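# Three arms relocate a roped hoop onto the other post

## Task

Using only the ropes (each runs from the hoop to a metal block on a bench, and no gripper can reach the hoop or the peg directly), get the hoop off its current post and lay it flat on the other post so that it encircles the loose peg standing there, with that peg still upright. The hoop must never drop noticeably below the top of the lower of the two posts, including while it dangles. Finish with every gripper open and the arms moved away; the result only counts if it stays in place without any robot holding it. Arm bases in the scene frame (metres; heading in degrees counter-clockwise from +x): arm1 at x=-0.15 y=+1.40 z=+1.01 heading -92; arm2 at x=-1.21 y=-0.71 z=+0.99 heading +32; arm3 at x=+1.31 y=-0.53 z=+1.03 heading +150.

## Robot and tools

Robots and cameras. arm1, arm2 and arm3 are identical i2rt Big YAM arms, each with six revolute joints, a two-finger gripper and a wrist camera (arm1_cam_wrist, arm2_cam_wrist, arm3_cam_wrist). With joints 1 and 6 at zero and the hand level and pointing forward, the wrist camera rides on top of the hand looking toward the fingertips. cam_low and cam_top are fixed in the room. Reach is roughly 1.0 m from the joint1 axis. Because the joints move at different speeds, the hand can sweep a wide arc between two postures.

Frames. Everything is in one scene frame: origin on the floor, +z up. "hand" is the point halfway between the fingertips (URDF link pinch); its z axis runs along the fingers and its y axis is the opening direction. The base positions and headings are listed in the task.

execute_actions. Argument "actions" is a list holding at most one action; an empty list only reports state and images. The action is an object keyed by "arm1", "arm2", "arm3"; each present arm has a "joints" object. All values are absolute joint targets, not offsets, in radians, plus gripper_m in metres (fingertip gap). Keys and ranges (with the tolerance counted as reached): joint1_rad -2.879 to 2.879 (±0.045), rotation about the base, positive counter-clockwise seen from above, zero points the arm along its base heading; joint2_rad 0 to 3.141 (±0.14), shoulder, zero has the upper arm lying back roughly horizontal, increasing raises it and then brings it forward; joint3_rad 0 to 3.019 (±0.09), elbow, zero is fully folded, increasing opens it; joint4_rad -1.692 to 1.57 (±0.055), hand pitch, positive tilts fingers up; joint5_rad -1.57 to 1.57 (±0.03), sideways hand swing, positive to the arm's right; joint6_rad -2.094 to 2.094 (±0.035), hand roll, positive clockwise viewed from behind; gripper_m 0 to 0.093 (±0.003), grip force around 50 to 62 N per pad, weaker on some grippers. Any arm or joint you leave out keeps its previous target and may still be pushing. All listed motions begin together and may finish at different times; one action runs 15 s at most. An unknown key or out-of-range number rejects the whole call and nothing moves. Optional "cameras" lists which images to return (names above, or "all"); omitted, null or ["all"] gives all, [] gives none, an unknown name rejects the call. The "pictures" line gives the image order.

Reading results. joint_status tells how each commanded motion ended. off_target: stopped short and may still be pushing. contact_stop or time_out: the joint abandons its target and holds where it stopped, but after time_out a joint can keep a target (the old one, or one no farther than 0.375, 0.375, 0.113, 0.225, 0.075, 0.3 rad for joints 1 to 6 from its position) and go on pushing, resuming if the path clears; on_its_own lists such joints, where "held at" is the held target, not the actual angle. To relieve a push, command the joint to its reported position. "joint command not followed" (often with a "cause:" line) means a self/inter-arm clearance check blocked that arm's joint targets; its gripper command still runs, and blocked joints show not_followed and may be retried on later actions until you send acceptable targets. Calls without an action never show this line. Tiny target changes may produce no motion, and joints carrying a load slowly sag. If a result reports a stop, the remaining execute_actions, wait and finished_scene calls in that reply are skipped.

Motor heat. Holding loads warms motors, also while you are thinking. A MOTOR HOT line appears from 85 °C; at 100 °C the whole arm and its gripper go limp and it falls (OVER-TEMPERATURE FAULT) until cooled, and unreached keys then read limit_stop_at_motor_heat, so resend those targets. Some heat persists into the next scene.

Other tools. wait {"seconds": 0 to 10} commands nothing and returns state and images. zoom_image {"camera": name, "region": [x0, y0, x1, y1]} magnifies part of that camera's latest full image; pixels from the top-left, region no bigger than 504 by 504. read_manual {"section": "licences"} only returns licence text. finished_scene {"scene": number of the current scene} closes it irreversibly and reports success; the next scene's task arrives in its result. Replying without any tool call ends all remaining work.

Cautions. The robot keeps its last command while you think. The arms push with real force and do not halt on contact; sustained pushing overheats motors. A hard squeeze between two arms fails the task and ends the run; hard hits may too. The anti-collision check can react late and ignores fingers, gripper housings and wrist cameras, and no state line reports arm-to-arm contact; objects touching arms do not count. Arms do not coordinate: one can keep moving while another stalls. Do not let anything fall to the floor or leave the work area, keep the hoop above the lower post's top throughout, avoid drops, slips and slams, and expect occasional brief nudges to loose objects. At the end, open the grippers and withdraw the arms.

Each tool is called by a JSON object that holds its "name" and its "arguments", one argument or row to a line.

## Session

{"name": "execute_actions", "arguments": {
  "actions": []
}}

Scene clock: 0.00 s.
arm1.joint_positions: joint1_rad=+0.236 joint2_rad=+0.463 joint3_rad=+1.553 joint4_rad=-1.572 joint5_rad=-0.081 joint6_rad=-0.698 gripper_m=+0.095
arm1.joint_status: not commanded
arm1.hand: x=-0.1108 y=+1.3059 z=+1.5915 quat_wxyz=(-0.295, -0.260, -0.812, +0.432) (m; scene frame)
arm2.joint_positions: joint1_rad=-0.601 joint2_rad=+0.624 joint3_rad=+1.655 joint4_rad=-1.583 joint5_rad=+0.170 joint6_rad=+0.796 gripper_m=+0.094
arm2.joint_status: not commanded
arm2.hand: x=-1.0455 y=-0.7515 z=+1.5945 quat_wxyz=(-0.476, -0.395, -0.778, -0.107) (m; scene frame)
arm3.joint_positions: joint1_rad=-0.305 joint2_rad=+0.399 joint3_rad=+1.402 joint4_rad=-1.529 joint5_rad=+0.168 joint6_rad=+0.740 gripper_m=+0.094
arm3.joint_status: not commanded
arm3.hand: x=+1.2647 y=-0.4264 z=+1.5676 quat_wxyz=(-0.090, +0.577, -0.642, -0.497) (m; scene frame)
pictures: arm1_cam_wrist, arm2_cam_wrist, arm3_cam_wrist, cam_low, cam_top
Images, in order (width x height): arm1_cam_wrist 616x616, arm2_cam_wrist 616x616, arm3_cam_wrist 616x616, cam_low 672x504, cam_top 672x504.

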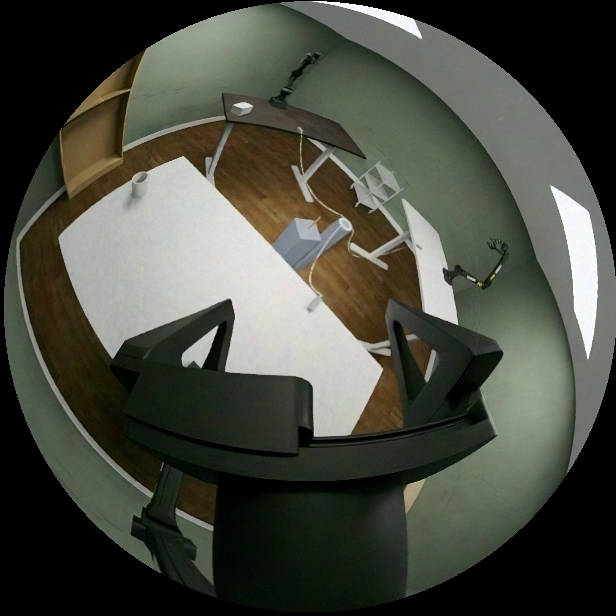

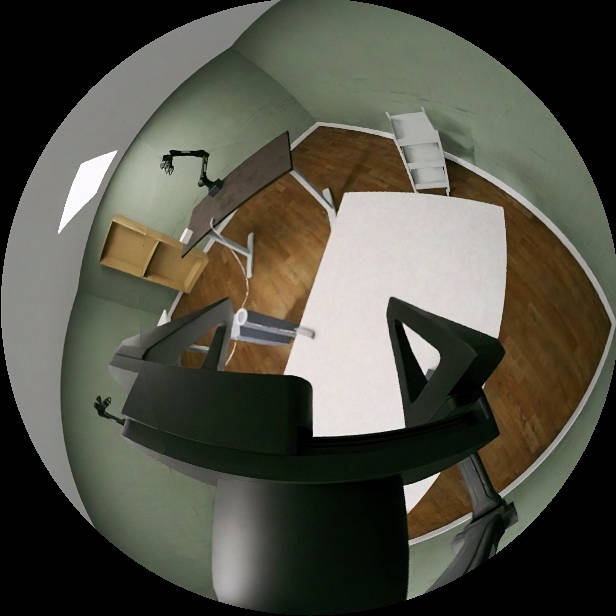

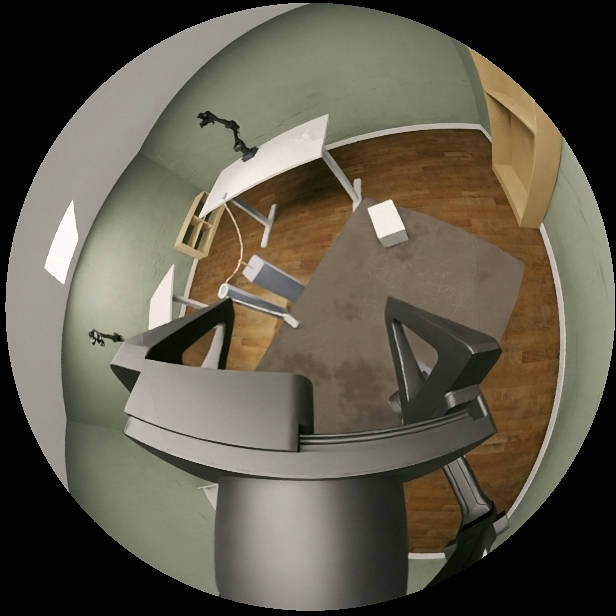

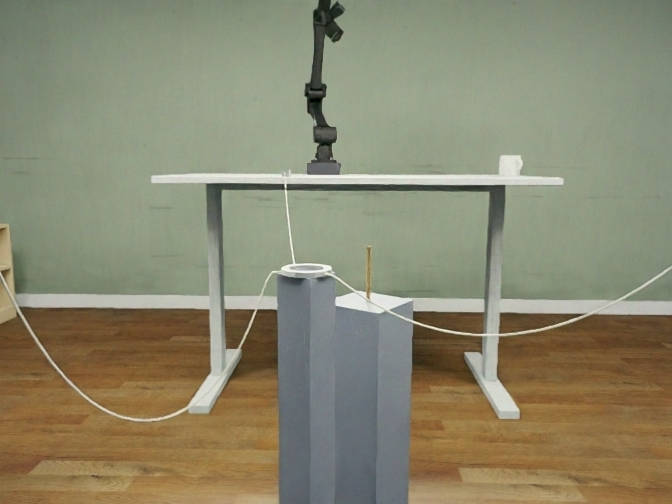

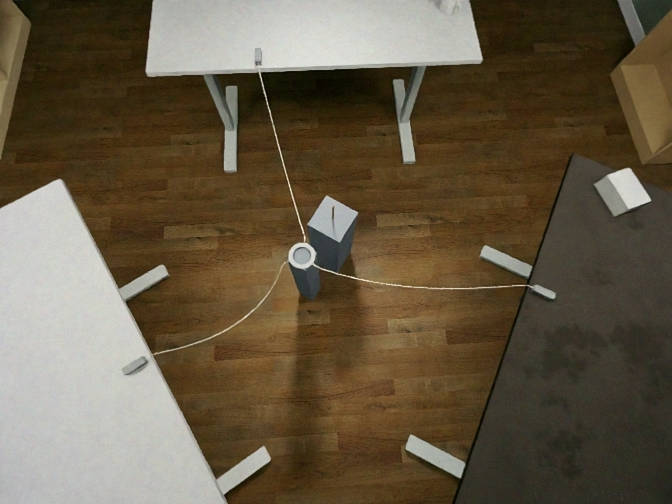

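{"name": "execute_actions", "arguments": {
  "actions": [
    {"arm1":{"joints":{"joint1_rad":-0.15,"joint2_rad":1.806,"joint3_rad":1.582,"joint4_rad":-1.347,"joint5_rad":0,"joint6_rad":0}},"arm2":{"joints":{"joint1_rad":0,"joint2_rad":1.806,"joint3_rad":1.582,"joint4_rad":-1.347,"joint5_rad":0,"joint6_rad":0}},"arm3":{"joints":{"joint1_rad":0,"joint2_rad":1.806,"joint3_rad":1.582,"joint4_rad":-1.347,"joint5_rad":0,"joint6_rad":0}}}
  ]
}}

Scene clock: 2.73 s.
arm1.joint_positions: joint1_rad=-0.146 joint2_rad=+1.802 joint3_rad=+1.566 joint4_rad=-1.351 joint5_rad=-0.003 joint6_rad=-0.014 gripper_m=+0.095
arm1.joint_status: all done
arm1.hand: x=-0.2435 y=+0.8701 z=+1.1595 quat_wxyz=(+0.000, -0.763, -0.646, -0.003) (m; scene frame)
arm2.joint_positions: joint1_rad=+0.007 joint2_rad=+1.826 joint3_rad=+1.559 joint4_rad=-1.348 joint5_rad=+0.002 joint6_rad=+0.008 gripper_m=+0.094
arm2.joint_status: all done
arm2.hand: x=-0.7465 y=-0.4281 z=+1.1185 quat_wxyz=(+0.025, +0.272, -0.962, +0.006) (m; scene frame)
arm3.joint_positions: joint1_rad=-0.006 joint2_rad=+1.808 joint3_rad=+1.571 joint4_rad=-1.354 joint5_rad=+0.002 joint6_rad=+0.016 gripper_m=+0.094
arm3.joint_status: all done
arm3.hand: x=+0.8468 y=-0.2555 z=+1.1818 quat_wxyz=(+0.004, +0.963, -0.271, +0.002) (m; scene frame)
pictures: arm1_cam_wrist, arm2_cam_wrist, arm3_cam_wrist, cam_low, cam_top
Images, in order (width x height): arm1_cam_wrist 616x616, arm2_cam_wrist 616x616, arm3_cam_wrist 616x616, cam_low 672x504, cam_top 672x504.

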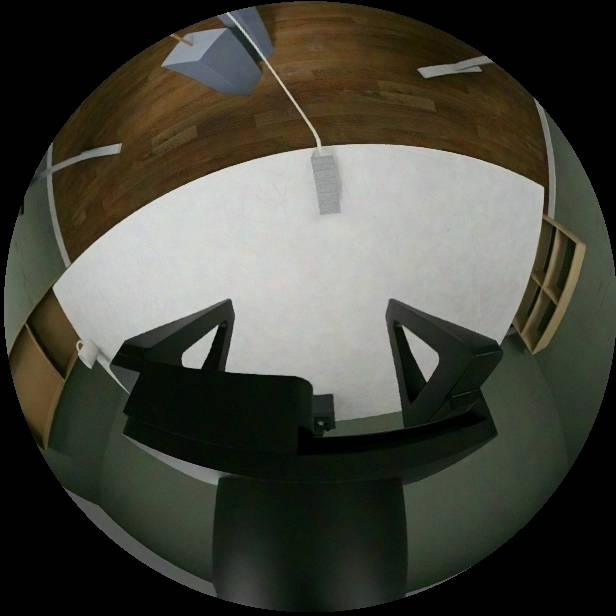

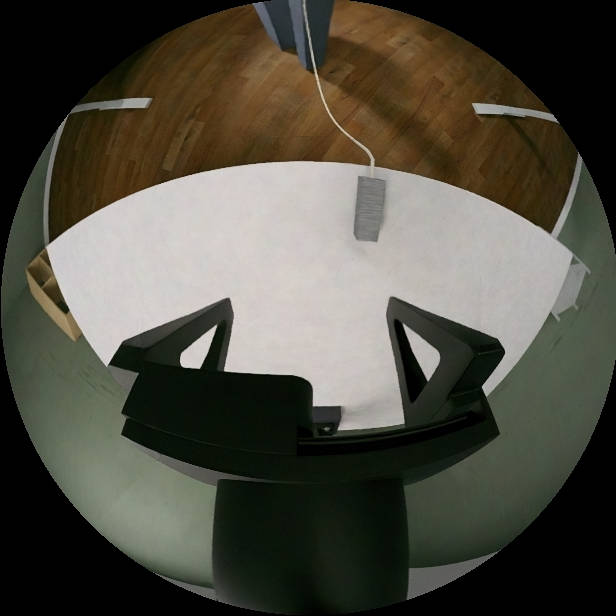

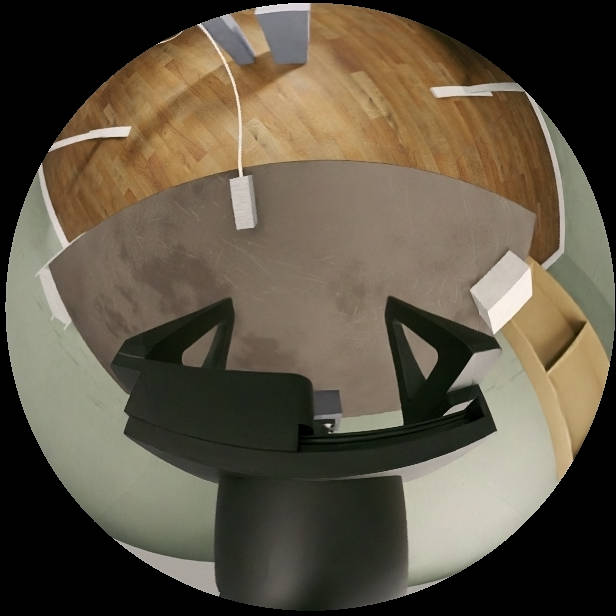

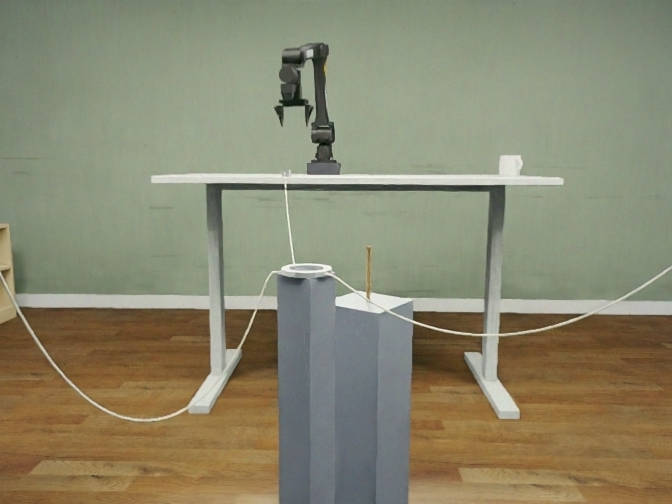

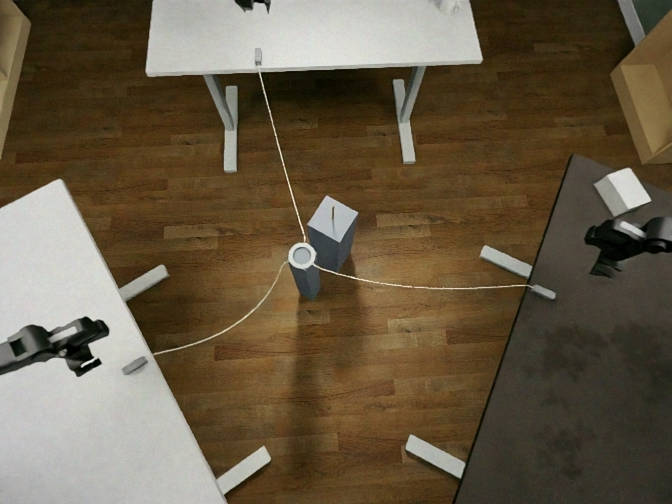

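{"name": "execute_actions", "arguments": {
  "actions": [
    {"arm1":{"joints":{"joint1_rad":-0.18,"joint2_rad":1.96,"joint3_rad":1.585,"joint4_rad":-1.175,"joint6_rad":-0.17}},"arm2":{"joints":{"joint1_rad":-0.105,"joint2_rad":1.93,"joint3_rad":1.565,"joint4_rad":-1.165,"joint6_rad":-0.1}},"arm3":{"joints":{"joint1_rad":0.12,"joint2_rad":1.945,"joint3_rad":1.555,"joint4_rad":-1.165,"joint6_rad":0.1}}}
  ],
  "cameras": ["arm1_cam_wrist","arm2_cam_wrist","arm3_cam_wrist"]
}}

Scene clock: 4.83 s.
arm1.joint_positions: joint1_rad=-0.179 joint2_rad=+1.972 joint3_rad=+1.566 joint4_rad=-1.185 joint5_rad=-0.003 joint6_rad=-0.156 gripper_m=+0.095
arm1.joint_status: all done
arm1.hand: x=-0.2690 y=+0.8375 z=+1.0676 quat_wxyz=(+0.001, -0.727, -0.687, -0.005) (m; scene frame)
arm2.joint_positions: joint1_rad=-0.108 joint2_rad=+1.952 joint3_rad=+1.550 joint4_rad=-1.174 joint5_rad=+0.001 joint6_rad=-0.092 gripper_m=+0.094
arm2.joint_status: all done
arm2.hand: x=-0.6851 y=-0.4679 z=+1.0462 quat_wxyz=(+0.006, +0.264, -0.964, +0.000) (m; scene frame)
arm3.joint_positions: joint1_rad=+0.123 joint2_rad=+1.961 joint3_rad=+1.548 joint4_rad=-1.180 joint5_rad=-0.001 joint6_rad=+0.084 gripper_m=+0.094
arm3.joint_status: all done
arm3.hand: x=+0.7860 y=-0.3068 z=+1.0911 quat_wxyz=(+0.005, +0.970, -0.241, +0.003) (m; scene frame)
pictures: arm1_cam_wrist, arm2_cam_wrist, arm3_cam_wrist
Images, in order (width x height): arm1_cam_wrist 616x616, arm2_cam_wrist 616x616, arm3_cam_wrist 616x616.

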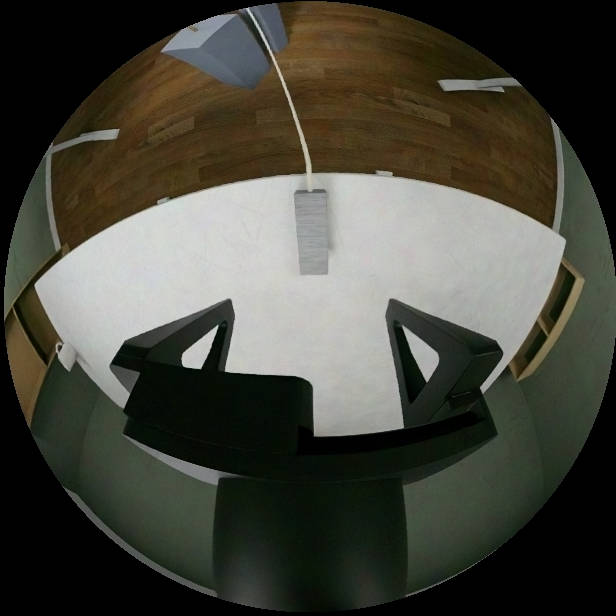

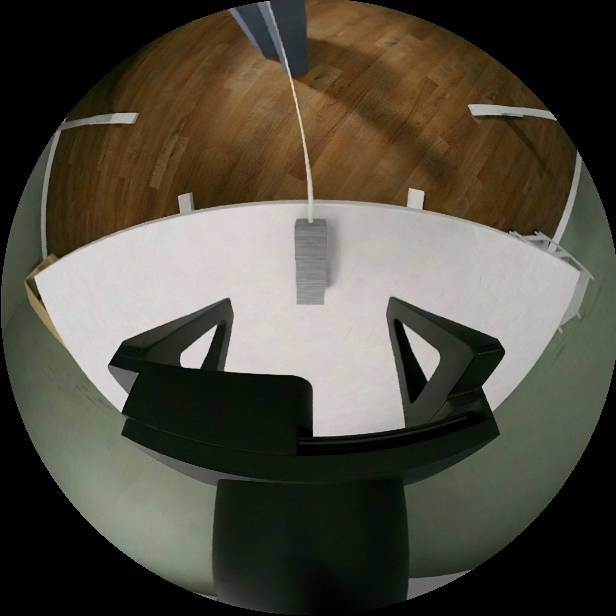

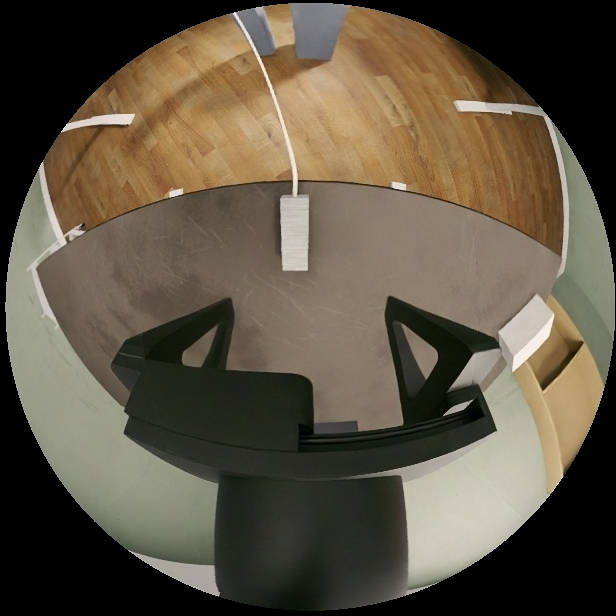

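{"name": "execute_actions", "arguments": {
  "actions": [
    {"arm1":{"joints":{"joint2_rad":2.06,"joint3_rad":1.635,"joint4_rad":-1.115}},"arm2":{"joints":{"joint2_rad":1.98,"joint3_rad":1.545,"joint4_rad":-1.095}},"arm3":{"joints":{"joint1_rad":0.138,"joint2_rad":2.054,"joint3_rad":1.605,"joint4_rad":-1.095}}}
  ]
}}

Scene clock: 6.47 s.
arm1.joint_positions: joint1_rad=-0.179 joint2_rad=+2.050 joint3_rad=+1.601 joint4_rad=-1.124 joint5_rad=-0.003 joint6_rad=-0.156 gripper_m=+0.095
arm1.joint_status: all done
arm1.hand: x=-0.2737 y=+0.8158 z=+1.0349 quat_wxyz=(-0.004, -0.727, -0.687, +0.002) (m; scene frame)
arm2.joint_positions: joint1_rad=-0.108 joint2_rad=+1.981 joint3_rad=+1.539 joint4_rad=-1.105 joint5_rad=+0.001 joint6_rad=-0.092 gripper_m=+0.094
arm2.joint_status: all done
arm2.hand: x=-0.6762 y=-0.4635 z=+1.0262 quat_wxyz=(-0.008, +0.264, -0.964, -0.003) (m; scene frame)
arm3.joint_positions: joint1_rad=+0.130 joint2_rad=+2.060 joint3_rad=+1.566 joint4_rad=-1.109 joint5_rad=-0.001 joint6_rad=+0.084 gripper_m=+0.094
arm3.joint_status: all done
arm3.hand: x=+0.7698 y=-0.3045 z=+1.0418 quat_wxyz=(+0.005, +0.971, -0.238, +0.008) (m; scene frame)
pictures: arm1_cam_wrist, arm2_cam_wrist, arm3_cam_wrist, cam_low, cam_top
Images, in order (width x height): arm1_cam_wrist 616x616, arm2_cam_wrist 616x616, arm3_cam_wrist 616x616, cam_low 672x504, cam_top 672x504.

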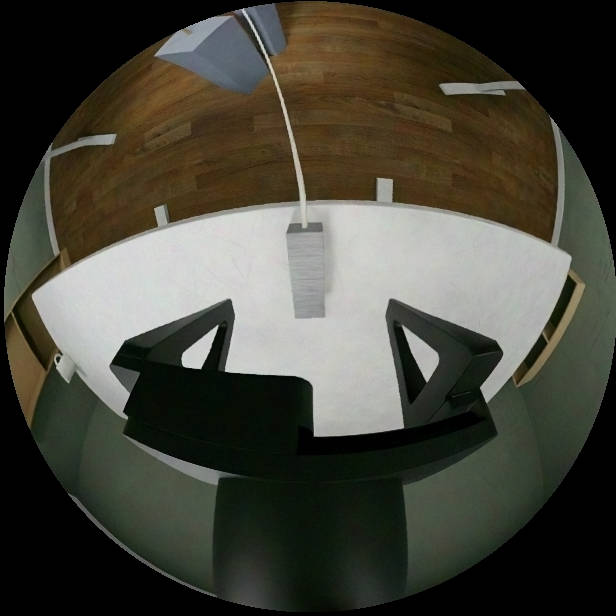

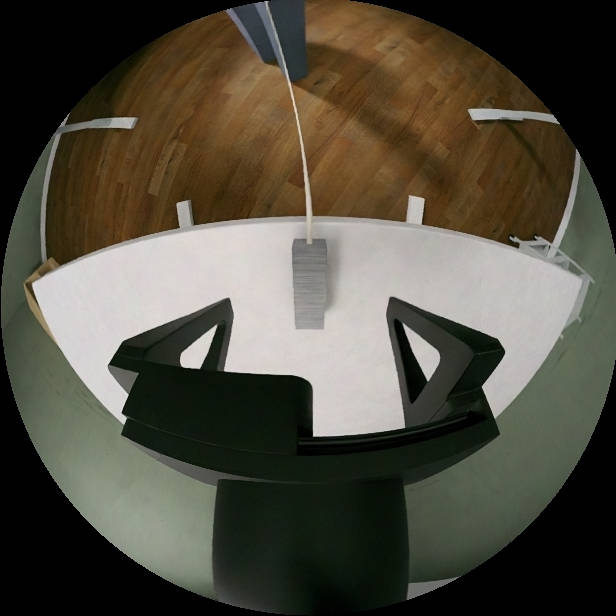

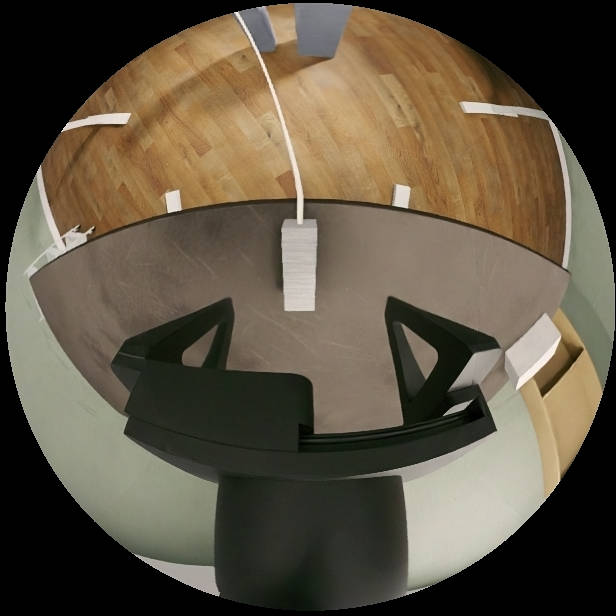

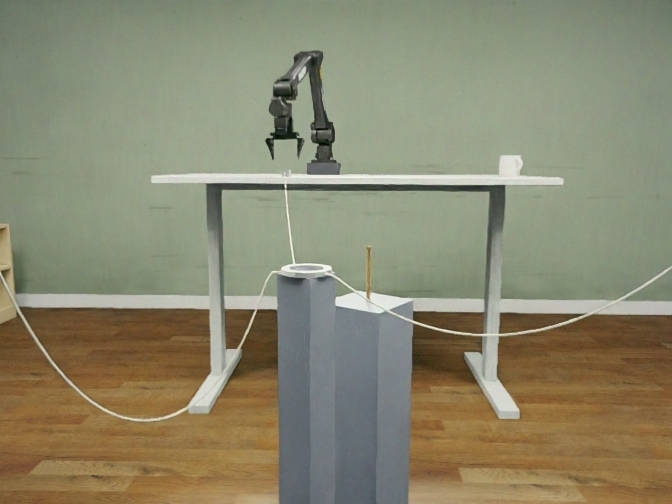

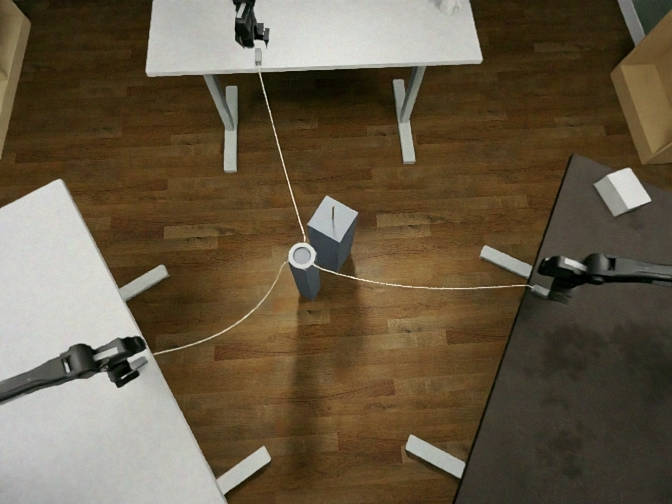

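{"name": "execute_actions", "arguments": {
  "actions": [
    {"arm1":{"joints":{"joint2_rad":2.115,"joint4_rad":-1.04}},"arm2":{"joints":{"joint2_rad":2.035,"joint4_rad":-1.04}},"arm3":{"joints":{"joint1_rad":0.148,"joint2_rad":2.11,"joint4_rad":-1.0}}}
  ]
}}

Scene clock: 7.70 s.
arm1.joint_positions: joint1_rad=-0.179 joint2_rad=+2.102 joint3_rad=+1.601 joint4_rad=-1.051 joint5_rad=-0.003 joint6_rad=-0.156 gripper_m=+0.095
arm1.joint_status: all done
arm1.hand: x=-0.2762 y=+0.8041 z=+1.0050 quat_wxyz=(-0.010, -0.727, -0.687, +0.011) (m; scene frame)
arm2.joint_positions: joint1_rad=-0.108 joint2_rad=+2.045 joint3_rad=+1.537 joint4_rad=-1.049 joint5_rad=+0.001 joint6_rad=-0.092 gripper_m=+0.094
arm2.joint_status: all done
arm2.hand: x=-0.6712 y=-0.4610 z=+0.9893 quat_wxyz=(-0.003, +0.264, -0.964, -0.002) (m; scene frame)
arm3.joint_positions: joint1_rad=+0.141 joint2_rad=+2.105 joint3_rad=+1.566 joint4_rad=-1.016 joint5_rad=-0.001 joint6_rad=+0.084 gripper_m=+0.094
arm3.joint_status: all done
arm3.hand: x=+0.7512 y=-0.3041 z=+1.0163 quat_wxyz=(+0.001, +0.972, -0.233, -0.016) (m; scene frame)
pictures: arm1_cam_wrist, arm2_cam_wrist, arm3_cam_wrist, cam_low, cam_top
Images, in order (width x height): arm1_cam_wrist 616x616, arm2_cam_wrist 616x616, arm3_cam_wrist 616x616, cam_low 672x504, cam_top 672x504.

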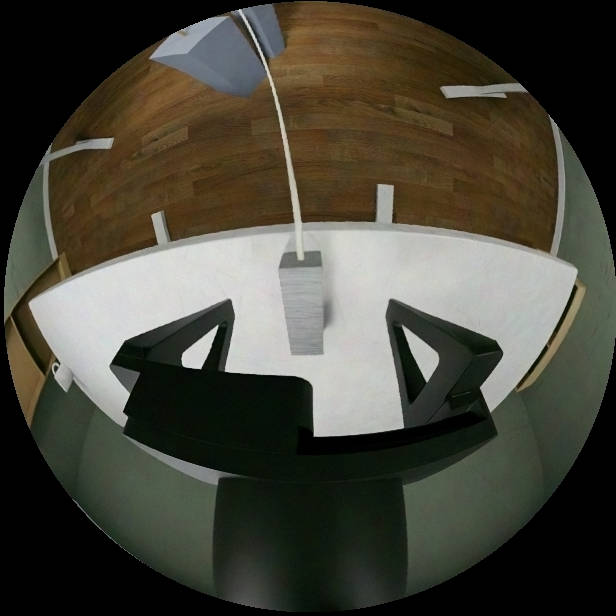

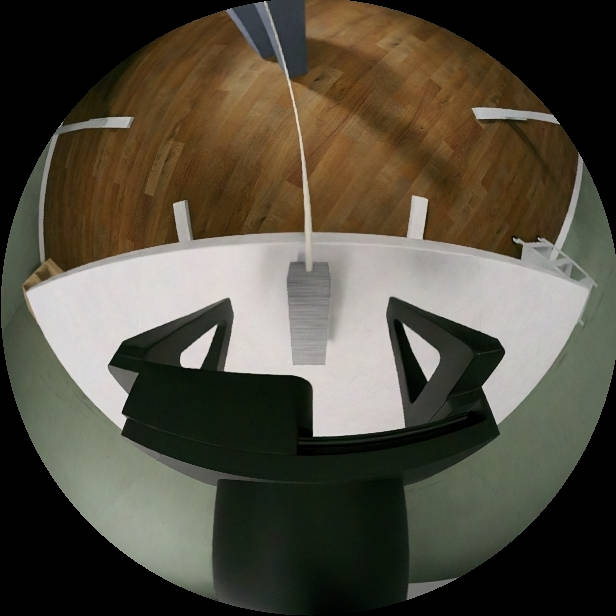

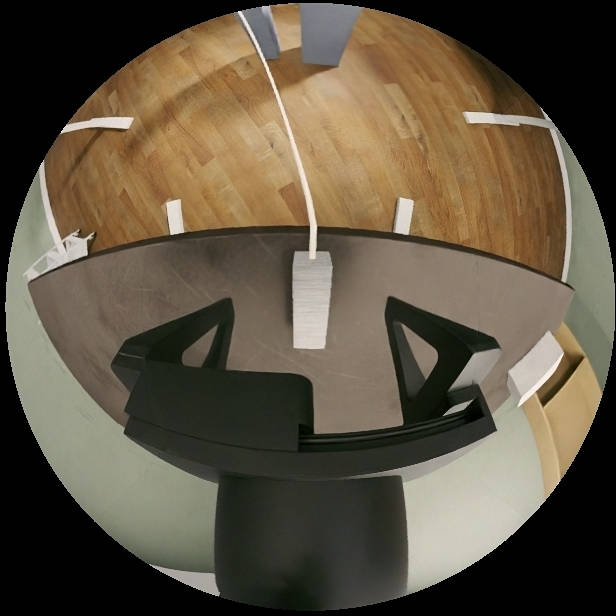

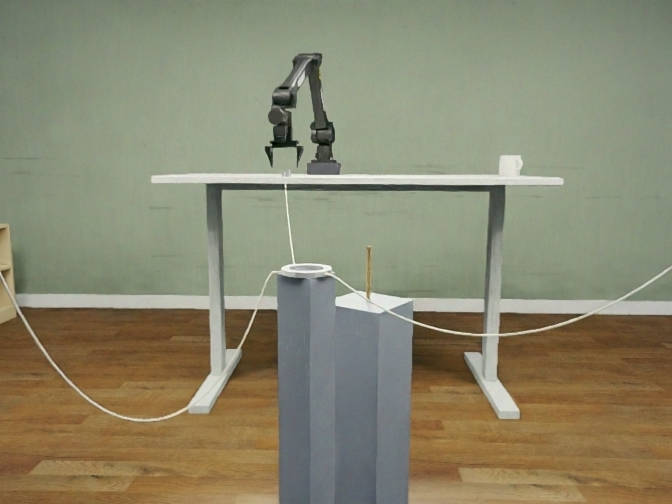

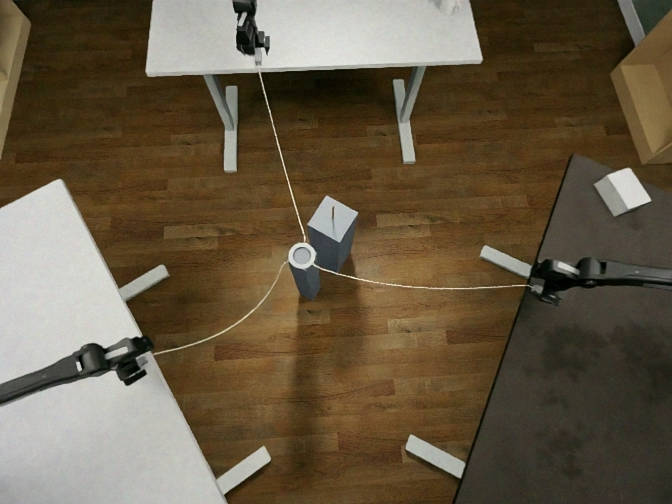

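Still about 2.5 cm to go.

{"name": "execute_actions", "arguments": {
  "actions": [
    {"arm1":{"joints":{"joint2_rad":2.155}},"arm2":{"joints":{"joint2_rad":2.07}},"arm3":{"joints":{"joint2_rad":2.155}}}
  ]
}}

{"name": "zoom_image", "arguments": {
  "camera": "cam_low",
  "region": [240,130,340,200]
}}

Scene clock: 8.87 s.
arm1.joint_positions: joint1_rad=-0.179 joint2_rad=+2.138 joint3_rad=+1.601 joint4_rad=-1.051 joint5_rad=-0.003 joint6_rad=-0.156 gripper_m=+0.095
arm1.joint_status: all done
arm1.hand: x=-0.2751 y=+0.8091 z=+0.9837 quat_wxyz=(+0.001, -0.727, -0.687, -0.004) (m; scene frame)
arm2.joint_positions: joint1_rad=-0.108 joint2_rad=+2.070 joint3_rad=+1.537 joint4_rad=-1.048 joint5_rad=+0.001 joint6_rad=-0.092 gripper_m=+0.094
arm2.joint_status: all done
arm2.hand: x=-0.6742 y=-0.4624 z=+0.9750 quat_wxyz=(+0.009, +0.264, -0.964, +0.000) (m; scene frame)
arm3.joint_positions: joint1_rad=+0.141 joint2_rad=+2.151 joint3_rad=+1.566 joint4_rad=-1.015 joint5_rad=-0.001 joint6_rad=+0.084 gripper_m=+0.094
arm3.joint_status: all done
arm3.hand: x=+0.7575 y=-0.3069 z=+0.9897 quat_wxyz=(+0.005, +0.973, -0.233, +0.006) (m; scene frame)
pictures: arm1_cam_wrist, arm2_cam_wrist, arm3_cam_wrist, cam_low, cam_top
Images, in order (width x height): arm1_cam_wrist 616x616, arm2_cam_wrist 616x616, arm3_cam_wrist 616x616, cam_low 672x504, cam_top 672x504.

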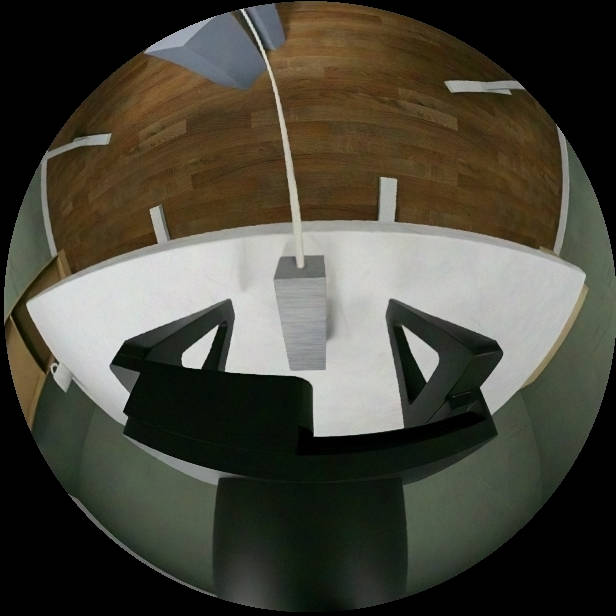

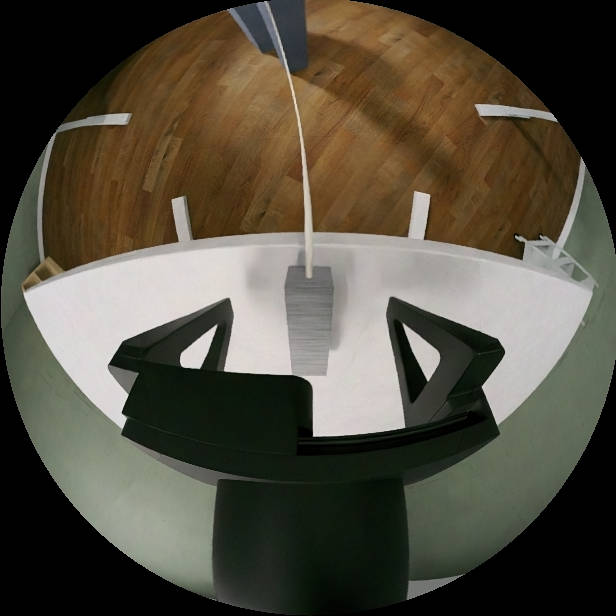

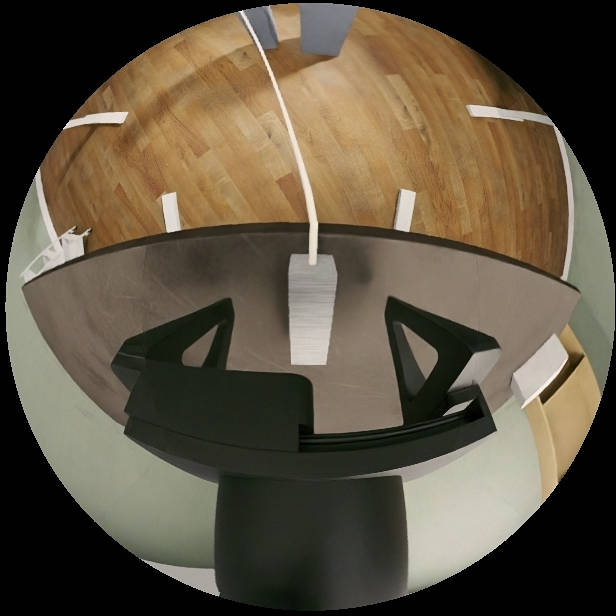

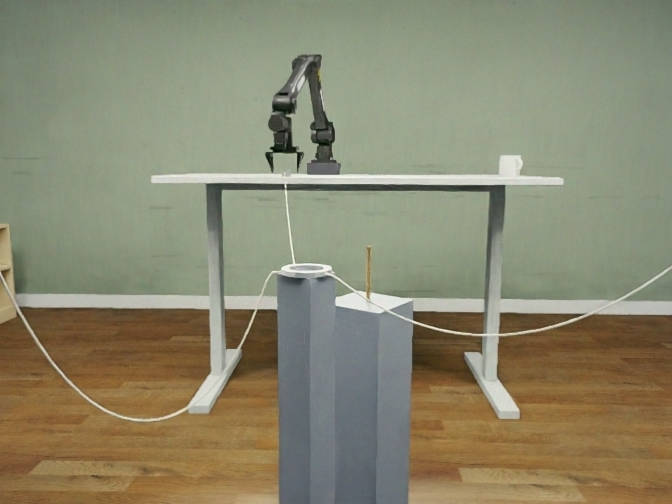

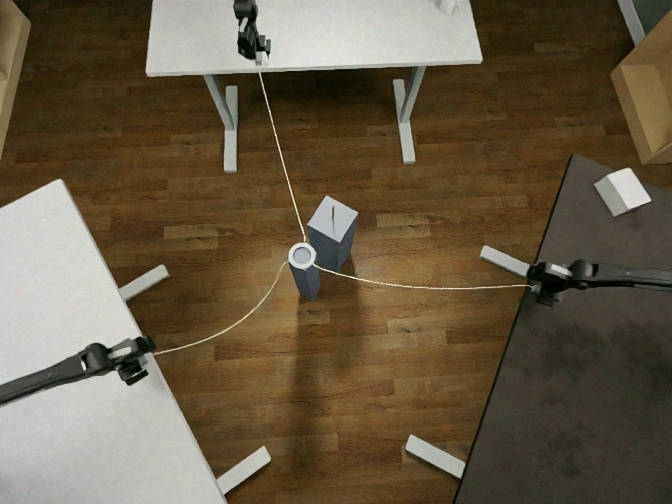

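Region (240, 130, 340, 200) of cam_low's 672x504 image, scaled by 5.040, with more detail than that image has; it fills the top 353 rows of this view, and the rest is white.

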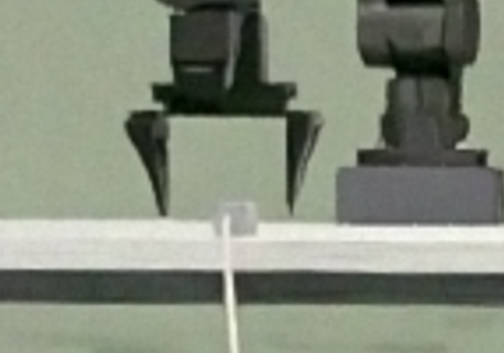

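{"name": "execute_actions", "arguments": {
  "actions": [
    {"arm1":{"joints":{"joint2_rad":2.177}},"arm2":{"joints":{"joint2_rad":2.102}},"arm3":{"joints":{"joint2_rad":2.185}}}
  ],
  "cameras": []
}}

{"name": "execute_actions", "arguments": {
  "actions": [
    {"arm1":{"joints":{"gripper_m":0.01}},"arm2":{"joints":{"gripper_m":0.01}},"arm3":{"joints":{"gripper_m":0.01}}}
  ],
  "cameras": ["arm1_cam_wrist","arm2_cam_wrist","arm3_cam_wrist"]
}}

Scene clock: 10.13 s.
arm1.joint_positions: joint1_rad=-0.179 joint2_rad=+2.155 joint3_rad=+1.601 joint4_rad=-1.051 joint5_rad=-0.003 joint6_rad=-0.156 gripper_m=+0.095
arm1.joint_status: all done
arm1.hand: x=-0.2746 y=+0.8116 z=+0.9739 quat_wxyz=(+0.005, -0.727, -0.687, -0.011) (m; scene frame)
arm2.joint_positions: joint1_rad=-0.108 joint2_rad=+2.100 joint3_rad=+1.537 joint4_rad=-1.047 joint5_rad=+0.003 joint6_rad=-0.093 gripper_m=+0.094
arm2.joint_status: all done
arm2.hand: x=-0.6780 y=-0.4642 z=+0.9582 quat_wxyz=(+0.023, +0.265, -0.964, +0.004) (m; scene frame)
arm3.joint_positions: joint1_rad=+0.141 joint2_rad=+2.175 joint3_rad=+1.566 joint4_rad=-1.014 joint5_rad=-0.001 joint6_rad=+0.084 gripper_m=+0.094
arm3.joint_status: all done
arm3.hand: x=+0.7613 y=-0.3085 z=+0.9758 quat_wxyz=(+0.007, +0.972, -0.233, +0.018) (m; scene frame)
pictures: none
No camera images: the call's "cameras" was empty. Leave "cameras" out to get every camera's image.

Scene clock: 10.83 s.
arm1.joint_positions: joint1_rad=-0.179 joint2_rad=+2.155 joint3_rad=+1.601 joint4_rad=-1.050 joint5_rad=-0.002 joint6_rad=-0.157 gripper_m=+0.025
arm1.joint_status: gripper_m off_target (ended at +0.025, target +0.010)
arm1.hand: x=-0.2747 y=+0.8115 z=+0.9739 quat_wxyz=(+0.005, -0.727, -0.687, -0.010) (m; scene frame)
arm2.joint_positions: joint1_rad=-0.108 joint2_rad=+2.100 joint3_rad=+1.537 joint4_rad=-1.046 joint5_rad=+0.002 joint6_rad=-0.093 gripper_m=+0.024
arm2.joint_status: gripper_m off_target (ended at +0.024, target +0.010)
arm2.hand: x=-0.6779 y=-0.4640 z=+0.9582 quat_wxyz=(+0.023, +0.265, -0.964, +0.003) (m; scene frame)
arm3.joint_positions: joint1_rad=+0.141 joint2_rad=+2.175 joint3_rad=+1.566 joint4_rad=-1.014 joint5_rad=-0.001 joint6_rad=+0.085 gripper_m=+0.025
arm3.joint_status: gripper_m off_target (ended at +0.025, target +0.010)
arm3.hand: x=+0.7612 y=-0.3085 z=+0.9758 quat_wxyz=(+0.006, +0.972, -0.233, +0.018) (m; scene frame)
pictures: arm1_cam_wrist, arm2_cam_wrist, arm3_cam_wrist
Images, in order (width x height): arm1_cam_wrist 616x616, arm2_cam_wrist 616x616, arm3_cam_wrist 616x616.

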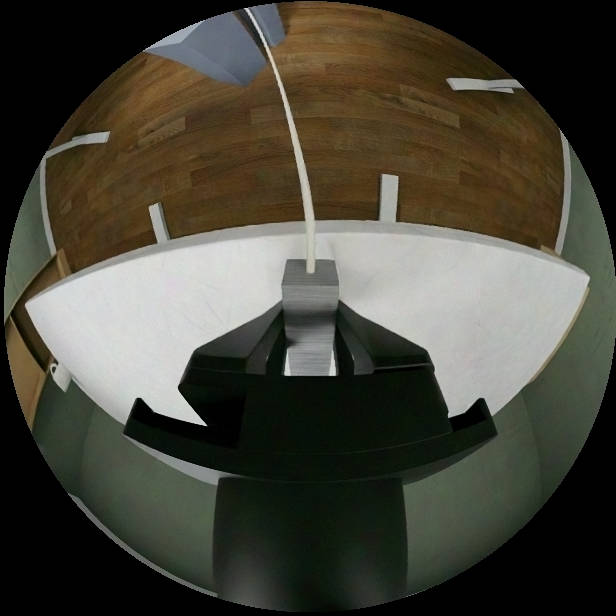

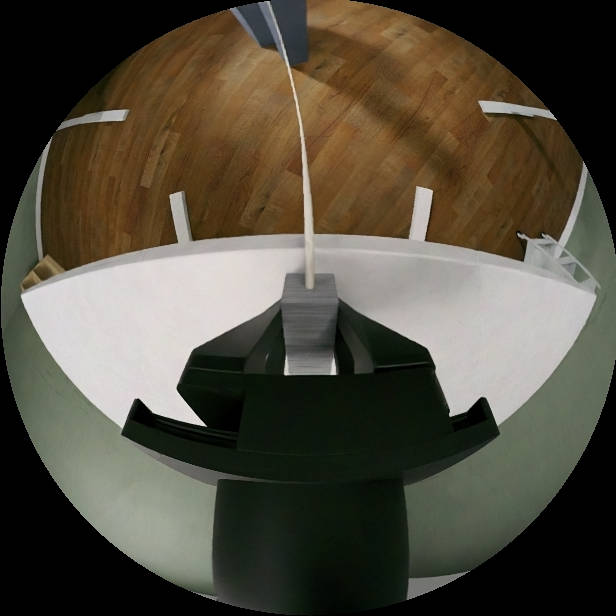

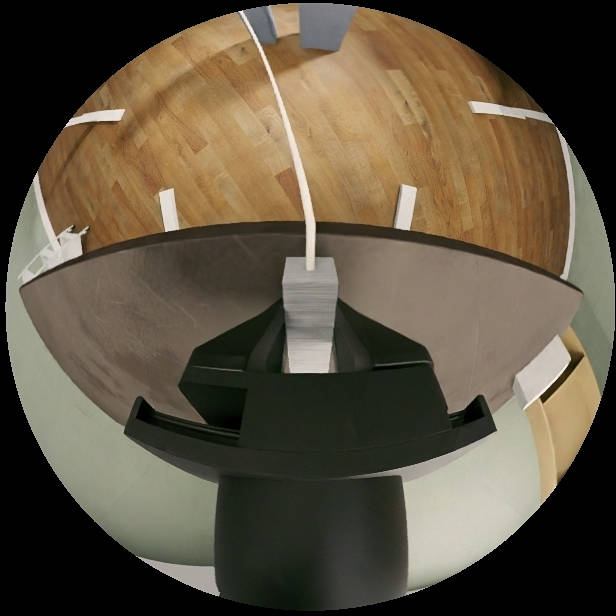

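{"name": "execute_actions", "arguments": {
  "actions": [
    {"arm1":{"joints":{"joint2_rad":1.95,"joint3_rad":1.92,"joint4_rad":-1.137}},"arm2":{"joints":{"joint2_rad":1.63,"joint3_rad":1.57,"joint4_rad":-1.48}},"arm3":{"joints":{"joint2_rad":1.95,"joint3_rad":1.92,"joint4_rad":-1.137}}}
  ]
}}

Scene clock: 13.20 s.
arm1.joint_positions: joint1_rad=-0.179 joint2_rad=+1.950 joint3_rad=+1.909 joint4_rad=-1.129 joint5_rad=-0.002 joint6_rad=-0.157 gripper_m=+0.025
arm1.joint_status: all done
arm1.hand: x=-0.2950 y=+0.7178 z=+1.2277 quat_wxyz=(-0.116, -0.711, -0.673, +0.168) (m; scene frame)
arm2.joint_positions: joint1_rad=-0.108 joint2_rad=+1.651 joint3_rad=+1.545 joint4_rad=-1.475 joint5_rad=+0.002 joint6_rad=-0.093 gripper_m=+0.024
arm2.joint_status: all done
arm2.hand: x=-0.7552 y=-0.5018 z=+1.2014 quat_wxyz=(+0.009, +0.265, -0.964, +0.001) (m; scene frame)
arm3.joint_positions: joint1_rad=+0.141 joint2_rad=+1.967 joint3_rad=+1.905 joint4_rad=-1.126 joint5_rad=-0.001 joint6_rad=+0.085 gripper_m=+0.025
arm3.joint_status: all done
arm3.hand: x=+0.6632 y=-0.2668 z=+1.2396 quat_wxyz=(-0.026, +0.953, -0.229, -0.196) (m; scene frame)
pictures: arm1_cam_wrist, arm2_cam_wrist, arm3_cam_wrist, cam_low, cam_top
Images, in order (width x height): arm1_cam_wrist 616x616, arm2_cam_wrist 616x616, arm3_cam_wrist 616x616, cam_low 672x504, cam_top 672x504.

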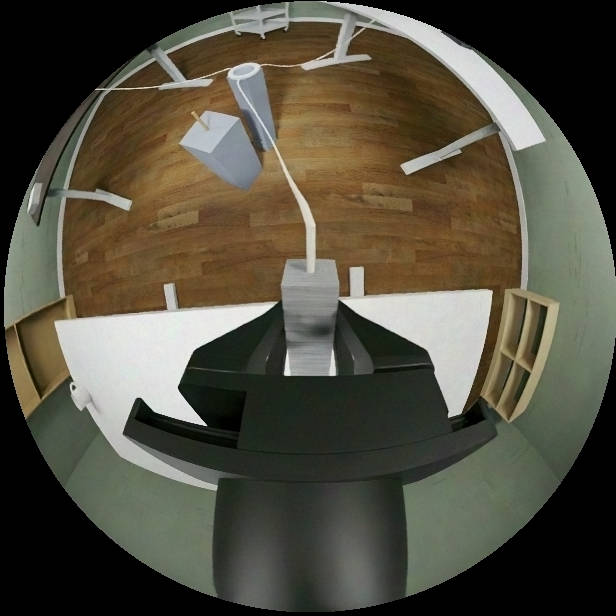

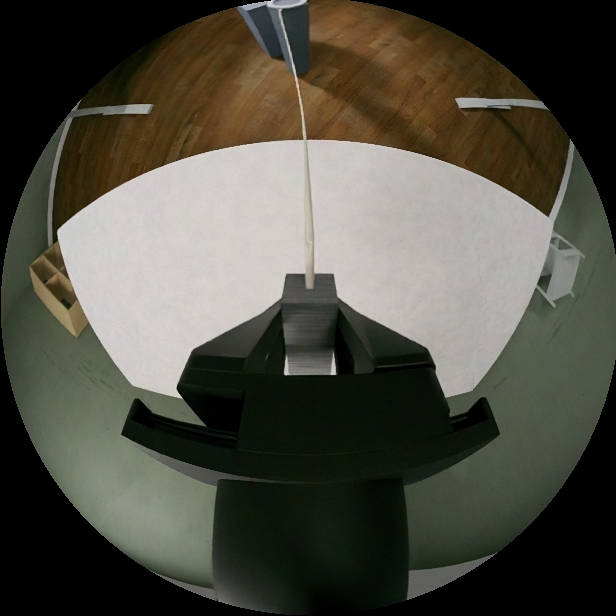

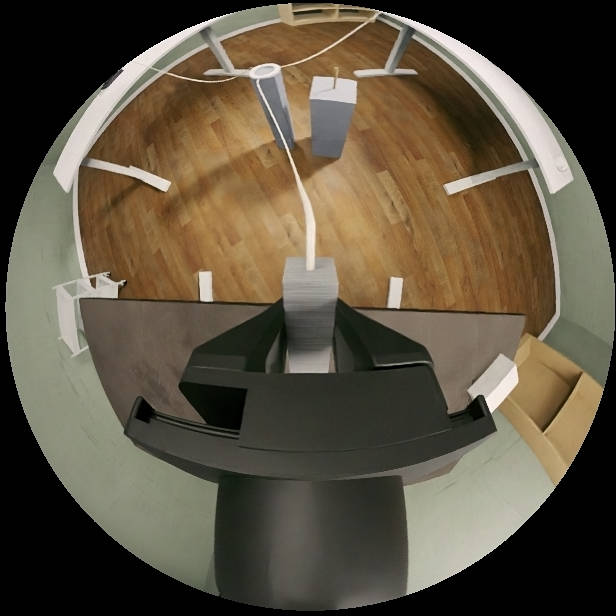

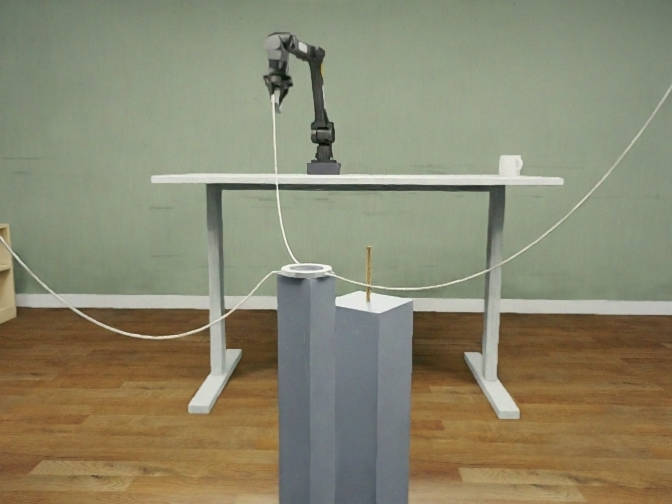

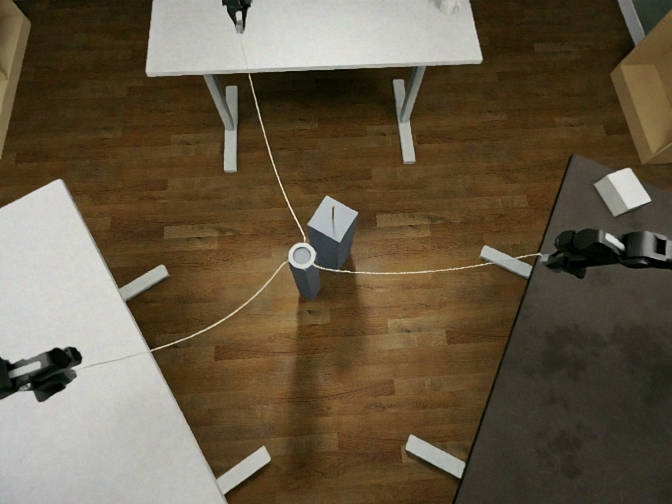

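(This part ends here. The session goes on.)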